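# Pull lettered cube from intact shelf strip, hold aloft

## Task

Get the lettered cube that sits on the strip that is not broken out of the shelf, without shifting any other strip more than slightly before that cube has left the shelf (doing so counts as failure). Afterwards keep the cube motionless in the air, well above the table and in front of the shelf.

## Robot and tools

Robot: two xArm7-style arms with parallel grippers, named left_arm and right_arm. The names do not refer to sides of any camera picture. Bases in the scene frame: left_arm at (+0.034, +0.321, 0) m, quat_wxyz (+0.995, 0, 0, +0.104); right_arm at (+0.032, -0.324, 0) m, quat_wxyz (+0.999, 0, 0, +0.037).

Scene frame: origin on the table surface midway between the arms; +x points out over the table (toward the shelf side), +y toward left_arm, +z up. All positions are metres, all orientations are quaternions written w first.

Gripper frame: fingers extend along the gripper's +z axis and close along its y axis. end_effector_position is the point between the pads when closed, roughly 2 cm short of the fingertips; closing pushes the tips about 10 mm further along +z. The reported hand position can be slightly off, more so at long reach.

The 16-number row (used by execute_actions and move): one flat list covering both arms. First 8 are left_arm: x, y, z, qw, qx, qy, qz, opening; next 8 are right_arm in the same order. x, y, z and the quaternion are an absolute target pose for that gripper's end_effector_position and end_effector_quat_wxyz in the scene frame, not offsets. Opening runs from -1 (closed) to +1 (fully open, 0.084 m). Both arms must always be filled in; to keep an arm still, repeat its last reported position and quaternion (and wanted opening) exactly. To hold an orientation steady, resend the same target quaternion each time rather than copying a drifted reading. A target more than 0.6 m from the arm's last reported position along any gripper axis makes the call refused, and nothing is sent. Each control step the commanded pose is clipped to within 70 mm and 16 degrees of the measured pose; position is favoured over orientation when both cannot be met.

Tools:
- execute_actions {"actions": [...], "pictures": bool}. Empty list: just report state. One action {"rows": [[16 numbers], ...], "steps": n}: up to 15 rows and at most 15 steps of 1/30 s; each row is one step, the last row repeats to fill the steps (default 15). One wait {"steps": n} up to 300 steps, counted from the previous result. After an action ends, an arm only continues to its last clipped pose, so a distant target may need several calls.
- move {"target": [16 numbers], "speed": m/s 0.002 to 0.5, default 0.25; turning limited to twice that in rad/s}. Straight-line paths for both grippers toward their absolute target poses, finishing together, lasting 0.5 to 10 s (cut off at 10 s). Opening is applied at the start. It does not avoid obstacles or the other arm; grippers lag and may overshoot the speed, especially with an almost straight arm. Faster contact and targets deeper past a surface mean harder pressing.
- wait {"seconds": 0 to 10}: lets time pass without new commands.
- zoom_image {"camera", "region": [x0, y0, x1, y1]} in pixels, at most 504x504, origin top-left. Cameras: cam_head_left, cam_head_right, cam_left_wrist, cam_right_wrist, each 896x504.
- show_instructions: displays the scene's reference images (the manual pages).
- read_manual {"section": "licences"}: licence texts only.
- finished_scene {"scene": n}: ends and grades the current scene; irreversible. The goal must already hold and keep holding.

Results: a state line per arm with gripper position, quaternion, linear and angular velocities, and grip_measured (finger opening on the command scale). HELD marks control steps where the row was partly or wholly not sent; a "pose unreachable" line means the clearance check altered or blocked that arm's command. "Hand target" gives the pose each controller is currently driving toward. A move adds a "move:" line with its ending (done, off_target, moving, held, fault), limits that acted (paced = pose clipped; held = some steps blocked, after which the arm may jump faster), and each gripper's remaining distance. If only one arm is named, the other finished fine. MOTOR HOT appears from 65 °C; at 80 °C an OVER-TEMPERATURE FAULT brakes that arm until it cools. A torque fault (joint load limits: waist and shoulder 45.5, upper arm roll, elbow, forearm roll 27.3, wrist pitch and wrist roll 18.2 N m, carried weight included) stops the arm, backs the joint off, freezes it 10 s and skips the rest of the call.

Gripping: to hold something, command an opening clearly smaller than grip_measured; the bigger the gap, the firmer the squeeze (about 24 N per pad maximum). Closing fast can press harder and even spring the fingers open.

Joint ranges (rad): waist and rolls ±6.283, shoulder -2.059 to 2.094, elbow -0.192 to 3.927, wrist pitch -1.693 to 3.142. Elbows stop just short of straight.

The simulation keeps running while replies are written. Avoid: disturbing the other shelf strips before the target cube is clear, letting the arms collide or press on each other, knocking anything off the table, dropping or letting the cube slip, and fast or forceful contact. Loose objects may occasionally be nudged by outside pushes.

Each tool is called after "Call:" by a JSON object that holds its "api" and its "payload", one argument or row to a line.

Reference images:

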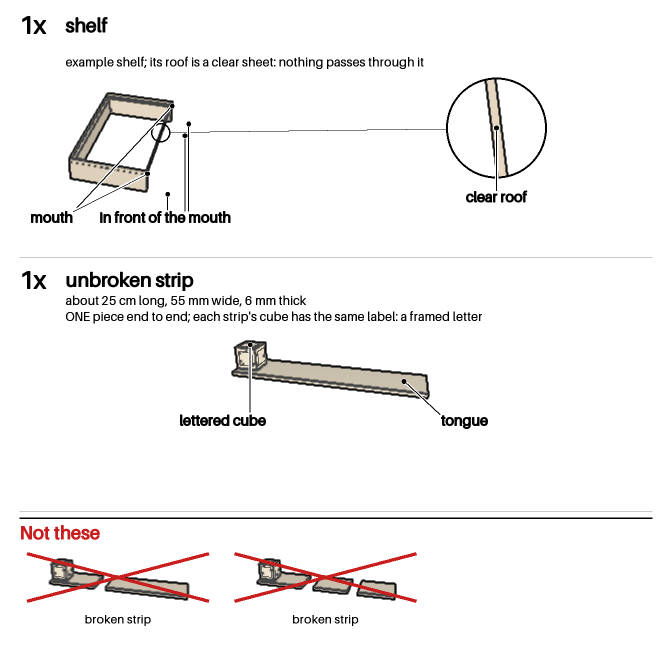

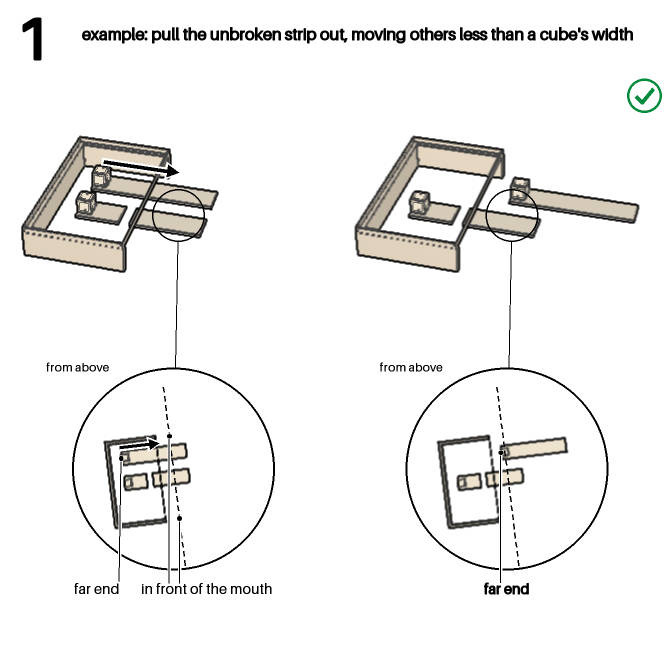

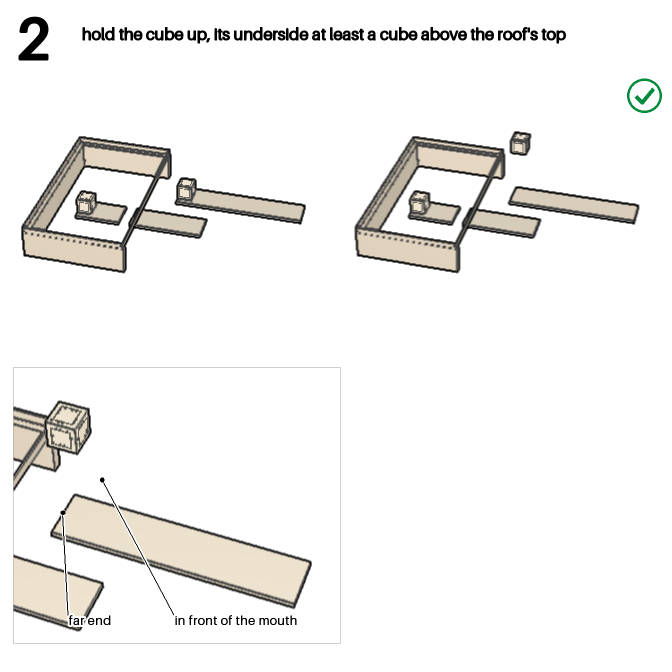

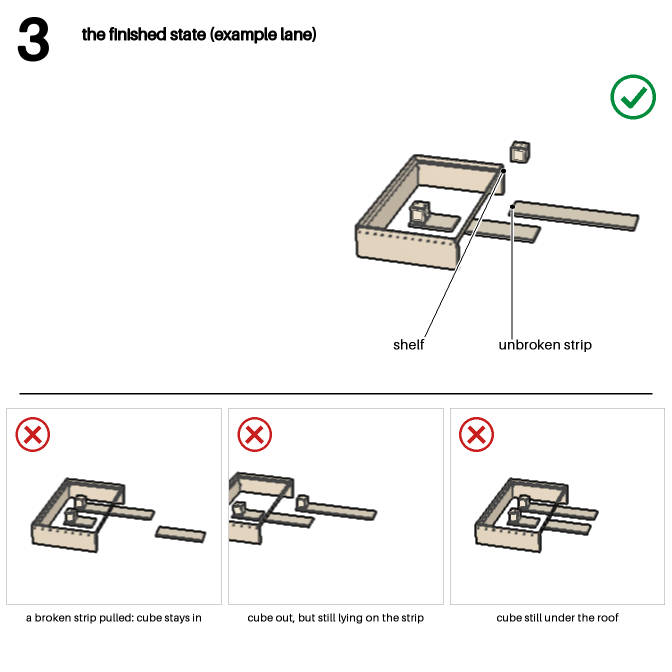

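## Session

Call:
{"api": "execute_actions", "payload": {
  "actions": []
}}

Scene clock: 0.00 s of 4200.00 s.
left_arm: end_effector_position=(+0.1021, +0.0594, +0.1555) grip_measured=+1.00 end_effector_quat_wxyz=(-0.357, +0.229, +0.726, -0.542) end_effector_velocity=(+0.000, +0.000, +0.000) end_effector_angular_velocity=(-0.000, +0.001, +0.001) | right_arm: end_effector_position=(+0.3783, -0.0073, +0.3887) grip_measured=+1.00 end_effector_quat_wxyz=(-0.454, +0.595, +0.660, -0.065) end_effector_velocity=(+0.000, -0.000, -0.000) end_effector_angular_velocity=(-0.000, -0.000, -0.001)
Joint positions: left_arm=[-1.969 -1.467  1.851  0.293  0.31   0.969  2.974  0.084] | right_arm=[ 0.52   0.326 -0.339  1.768  0.876  2.059 -1.255  0.084]
Joint velocities: left_arm=[ 0.001 -0.    -0.    -0.    -0.001  0.    -0.    -0.   ] | right_arm=[-0.  0. -0. -0. -0. -0.  0. -0.]
Hand target (left_arm): +0.102, +0.059, +0.156; -0.357, +0.229, +0.726, -0.542
Hand target (right_arm): +0.378, -0.007, +0.389; -0.454, +0.595, +0.660, -0.065

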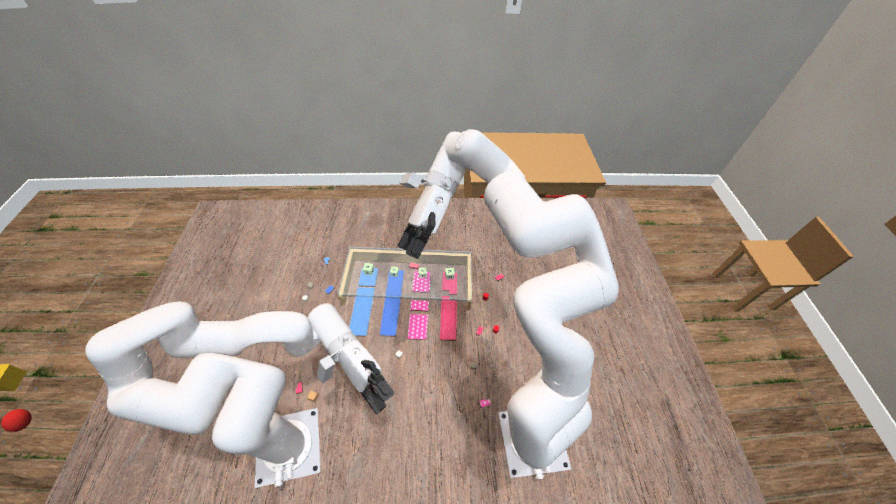

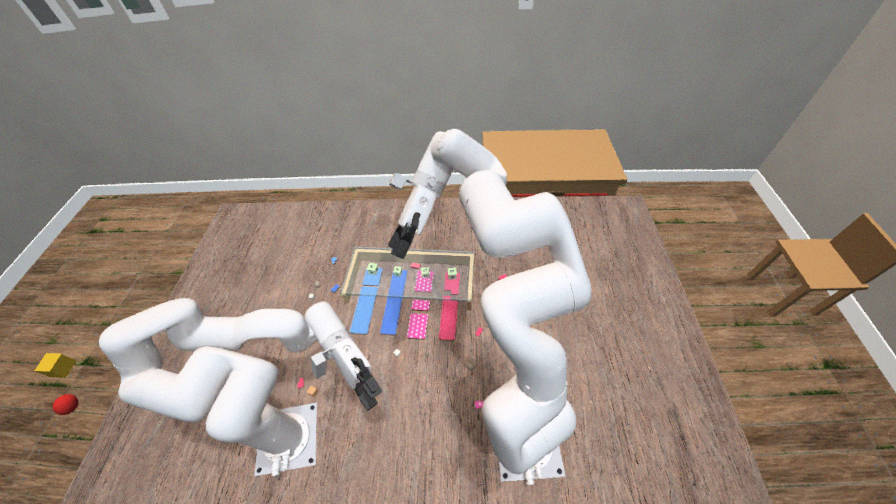

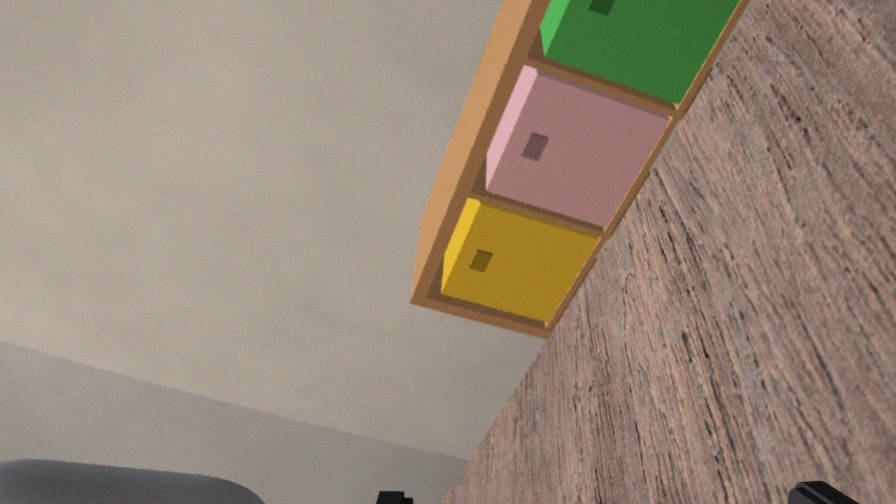

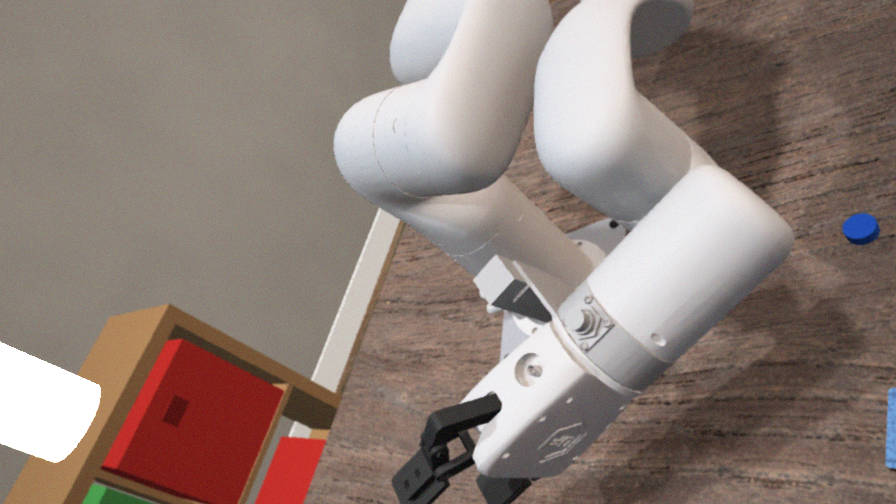

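Call:
{"api": "move", "payload": {
  "target": [0.15,0.5,0.3,0,1,0,0,1, 0.42,0.0,0.4,0,1,0,0,1]
}}

Scene clock: 7.23 s of 4200.00 s.
left_arm: end_effector_position=(+0.1194, +0.2190, +0.2076) grip_measured=+1.00 end_effector_quat_wxyz=(-0.277, +0.657, +0.562, -0.419) end_effector_velocity=(+0.000, +0.000, -0.000) end_effector_angular_velocity=(+0.001, -0.001, +0.001) | right_arm: end_effector_position=(+0.4202, -0.0001, +0.4000) grip_measured=+1.00 end_effector_quat_wxyz=(-0.000, +1.000, -0.001, -0.000) end_effector_velocity=(-0.000, +0.000, +0.001) end_effector_angular_velocity=(-0.002, -0.000, -0.005)
Joint positions: left_arm=[-1.919 -1.581  1.342  0.546  0.314  1.869  3.444  0.084] | right_arm=[ 0.855  0.149 -0.267  1.788  0.04   1.644  0.67   0.084]
Joint velocities: left_arm=[ 0.001 -0.     0.    -0.     0.001  0.001 -0.     0.   ] | right_arm=[ 0.001  0.002 -0.001  0.007 -0.001  0.005  0.006  0.   ]
Hand target (left_arm): +0.119, +0.219, +0.208; -0.277, +0.657, +0.562, -0.419
Hand target (right_arm): +0.420, +0.000, +0.400; +0.000, +1.000, -0.001, -0.000
Off the commanded pose (left_arm): 0.297 m, 98 deg; position and orientation clipped at the last step of the last action.
Off the commanded pose (right_arm): 0.000 m, 0 deg.
move: held (left_arm); limits=paced,held; held on 109 of 172 steps (left_arm), including the last (left_arm)
pose unreachable (left arm): on one or more control steps of this call this arm could not follow its commanded pose, so it was not sent that pose on those steps. On the call's last step it was still not sent that pose. It may still have moved: this result reports where it is.
cause: the commanded pose would bring two parts of the arm too close to each other (its gripper and another part of the arm, with joints 3 (upper arm roll) to 7 (wrist roll) between them).

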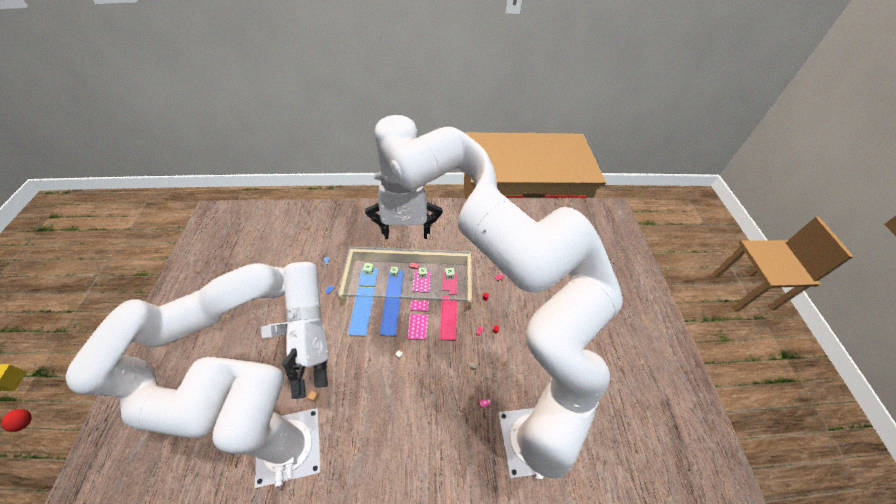

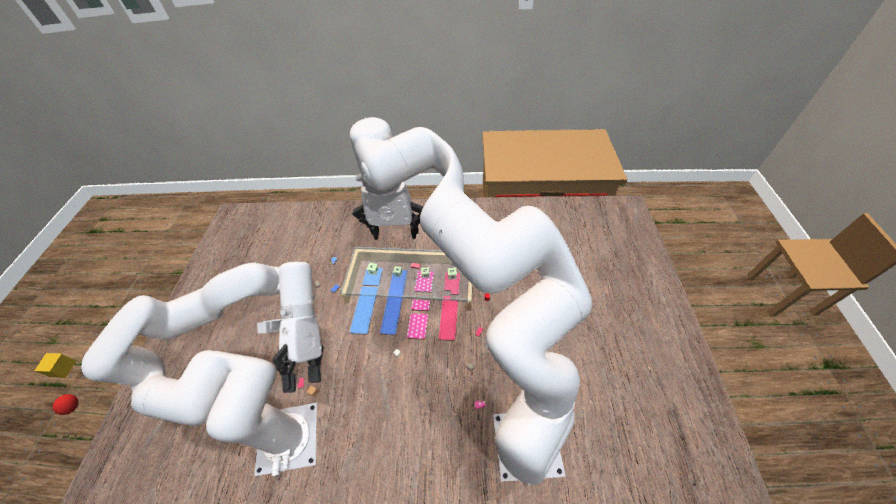

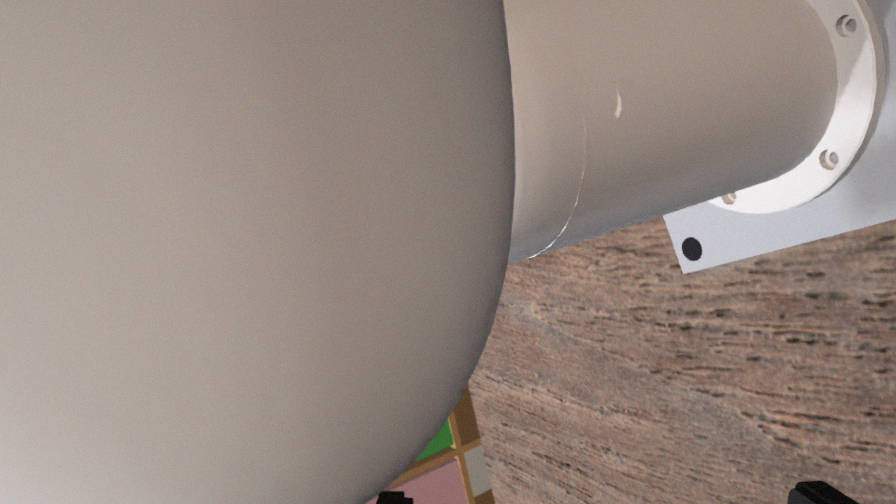

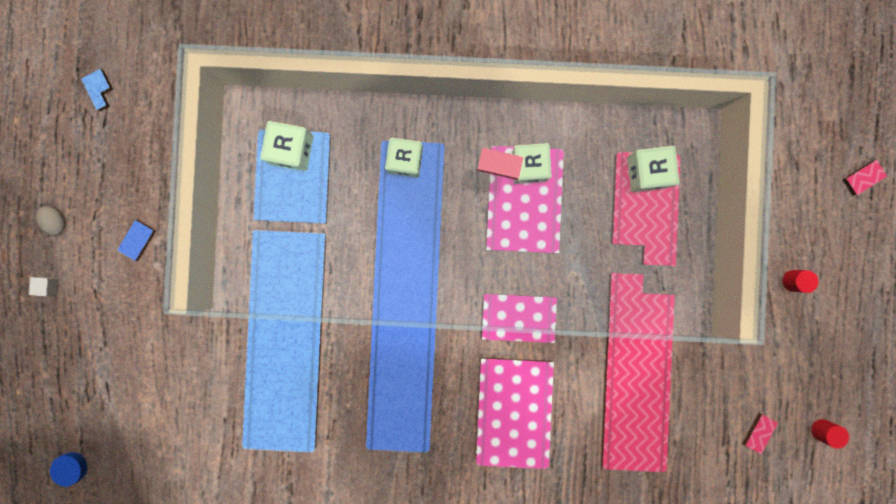

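Call:
{"api": "move", "payload": {
  "target": [0.119,0.219,0.208,-0.277,0.657,0.562,-0.419,1, 0.354,0.070,0.07,0,1,-0.025,0,0.7]
}}

Call:
{"api": "move", "payload": {
  "target": [0.119,0.219,0.208,-0.277,0.657,0.562,-0.419,1, 0.354,0.070,0.019,0,1,-0.025,0,0.7],
  "speed": 0.05
}}

Scene clock: 12.23 s of 4200.00 s.
left_arm: end_effector_position=(+0.1190, +0.2190, +0.2080) grip_measured=+1.00 end_effector_quat_wxyz=(-0.277, +0.657, +0.562, -0.419) end_effector_velocity=(-0.000, +0.000, -0.000) end_effector_angular_velocity=(+0.001, +0.000, -0.001) | right_arm: end_effector_position=(+0.3551, +0.0715, +0.0706) grip_measured=+0.70 end_effector_quat_wxyz=(-0.001, +1.000, -0.025, -0.000) end_effector_velocity=(-0.005, -0.000, -0.005) end_effector_angular_velocity=(-0.008, +0.008, +0.004)
Joint positions: left_arm=[-1.917 -1.581  1.341  0.544  0.312  1.869  3.443  0.084] | right_arm=[ 0.969  0.349 -0.164  1.076  0.085  0.732  0.875  0.073]
Joint velocities: left_arm=[ 0.     0.     0.    -0.    -0.     0.001  0.     0.   ] | right_arm=[ 0.003  0.007  0.004 -0.005  0.002 -0.001  0.001 -0.   ]
Hand target (left_arm): +0.119, +0.219, +0.208; -0.277, +0.657, +0.562, -0.419
Hand target (right_arm): +0.355, +0.071, +0.070; -0.000, +1.000, -0.025, -0.001
Off the commanded pose (left_arm): 0.000 m, 0 deg.
Off the commanded pose (right_arm): 0.002 m, 0 deg.
After step 90, 0.10 s passed at rest.
move: done

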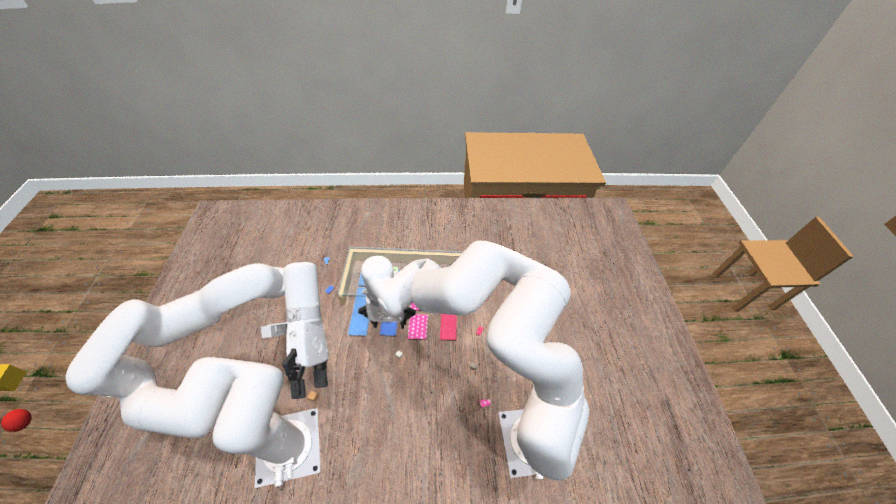

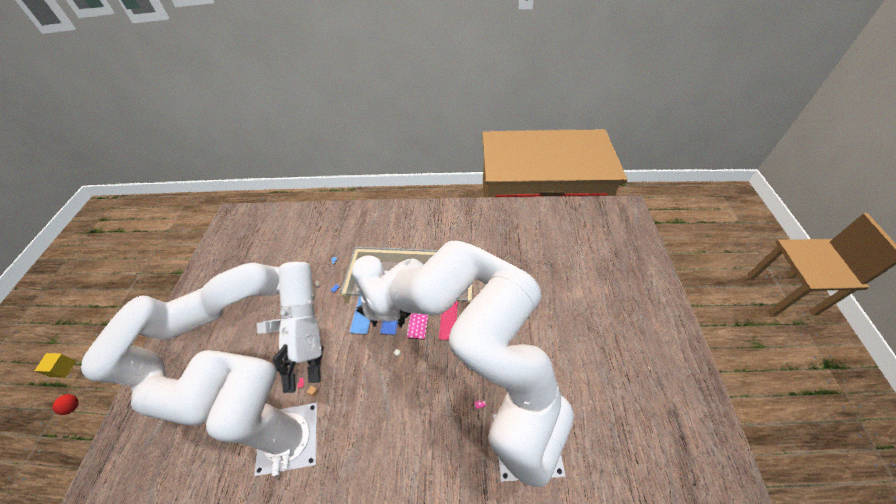

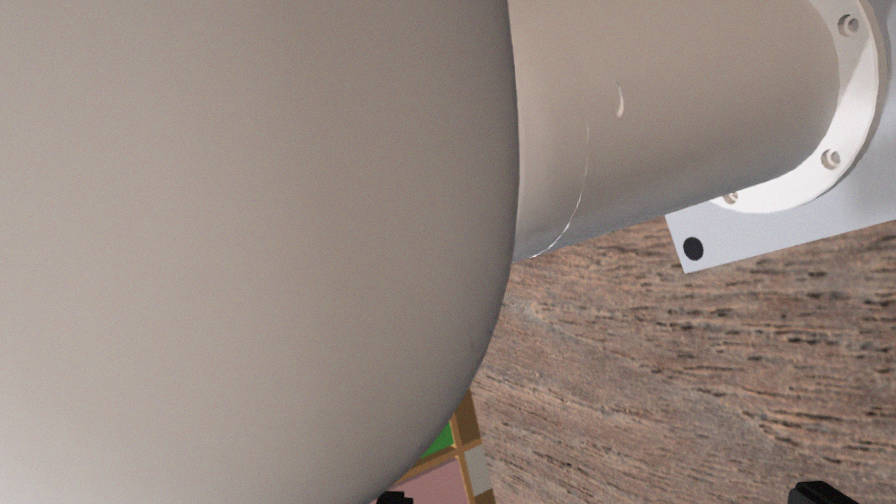

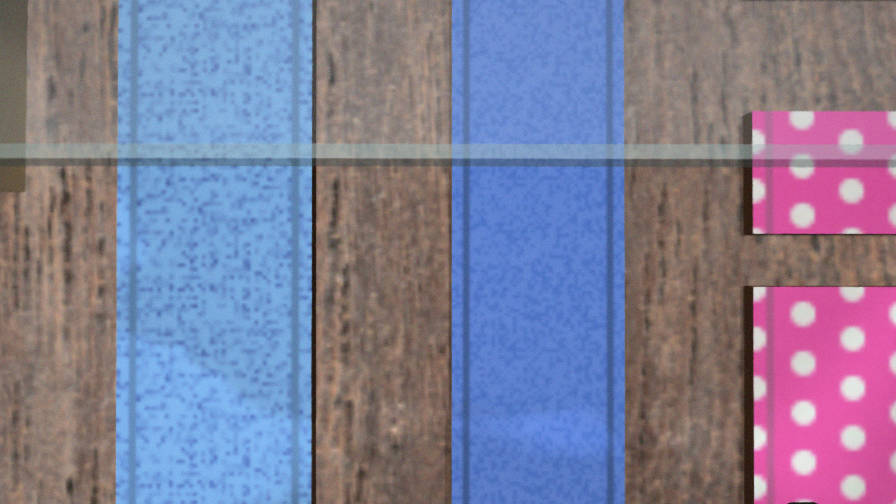

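Scene clock: 13.57 s of 4200.00 s.
left_arm: end_effector_position=(+0.1190, +0.2190, +0.2080) grip_measured=+1.00 end_effector_quat_wxyz=(-0.277, +0.657, +0.562, -0.419) end_effector_velocity=(+0.000, -0.000, -0.000) end_effector_angular_velocity=(-0.001, -0.002, +0.001) | right_arm: end_effector_position=(+0.3542, +0.0704, +0.0192) grip_measured=+0.70 end_effector_quat_wxyz=(-0.000, +1.000, -0.025, -0.000) end_effector_velocity=(+0.001, +0.001, +0.001) end_effector_angular_velocity=(+0.004, -0.003, -0.000)
Joint positions: left_arm=[-1.917 -1.581  1.341  0.544  0.312  1.869  3.443  0.084] | right_arm=[ 0.958  0.455 -0.148  1.057  0.114  0.609  0.856  0.073]
Joint velocities: left_arm=[-0.    -0.    -0.     0.     0.002 -0.001  0.001  0.   ] | right_arm=[-0.     0.     0.     0.002  0.001 -0.004 -0.001 -0.   ]
Hand target (left_arm): +0.119, +0.219, +0.208; -0.277, +0.657, +0.562, -0.419
Hand target (right_arm): +0.354, +0.070, +0.019; -0.000, +1.000, -0.025, -0.000
Off the commanded pose (left_arm): 0.000 m, 0 deg.
Off the commanded pose (right_arm): 0.000 m, 0 deg.
move: done

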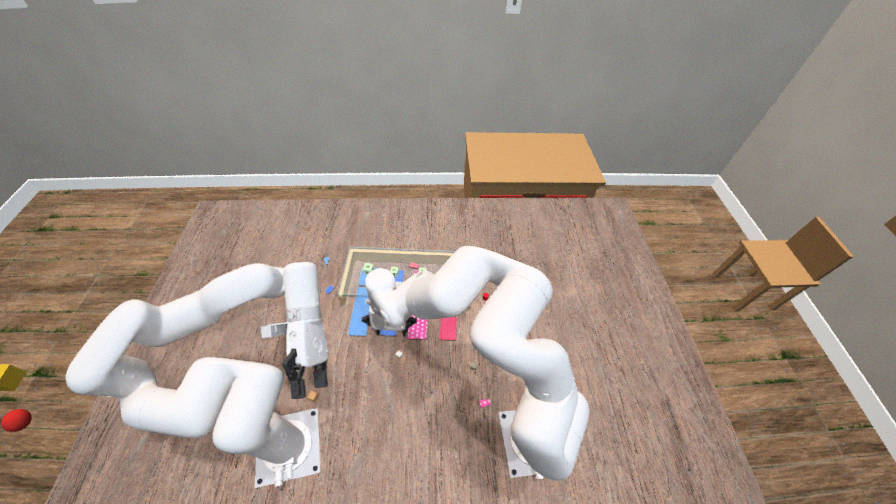

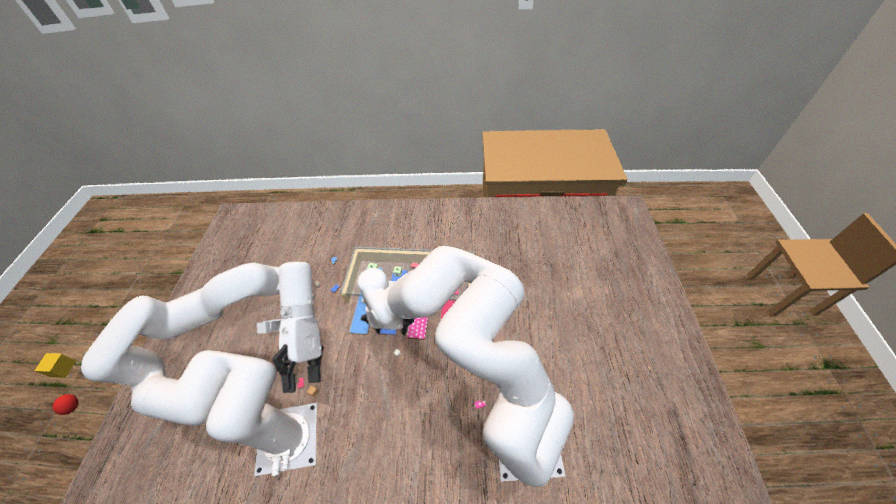

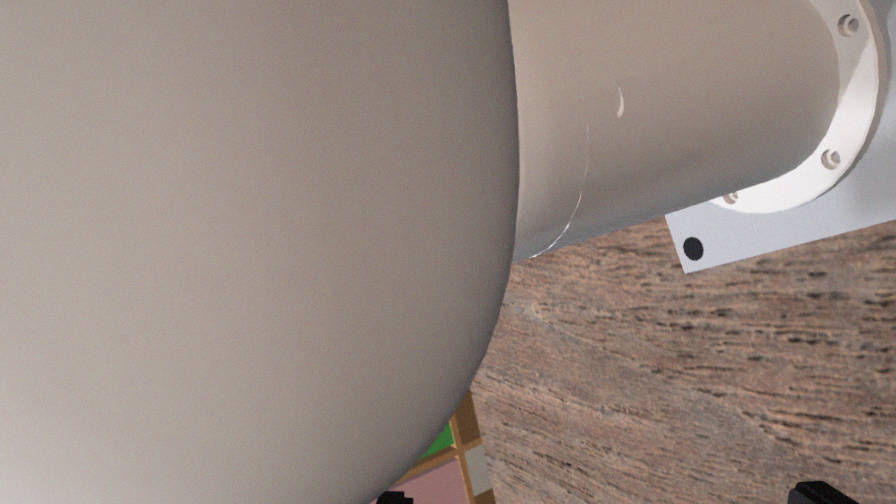

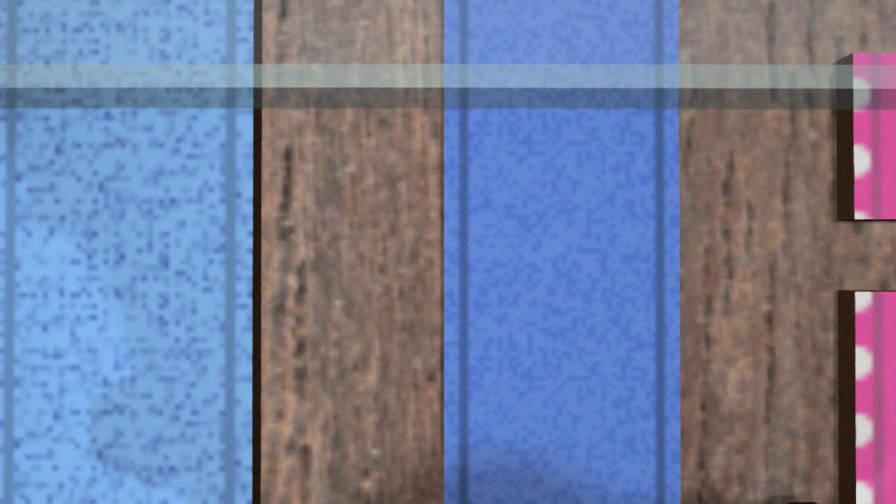

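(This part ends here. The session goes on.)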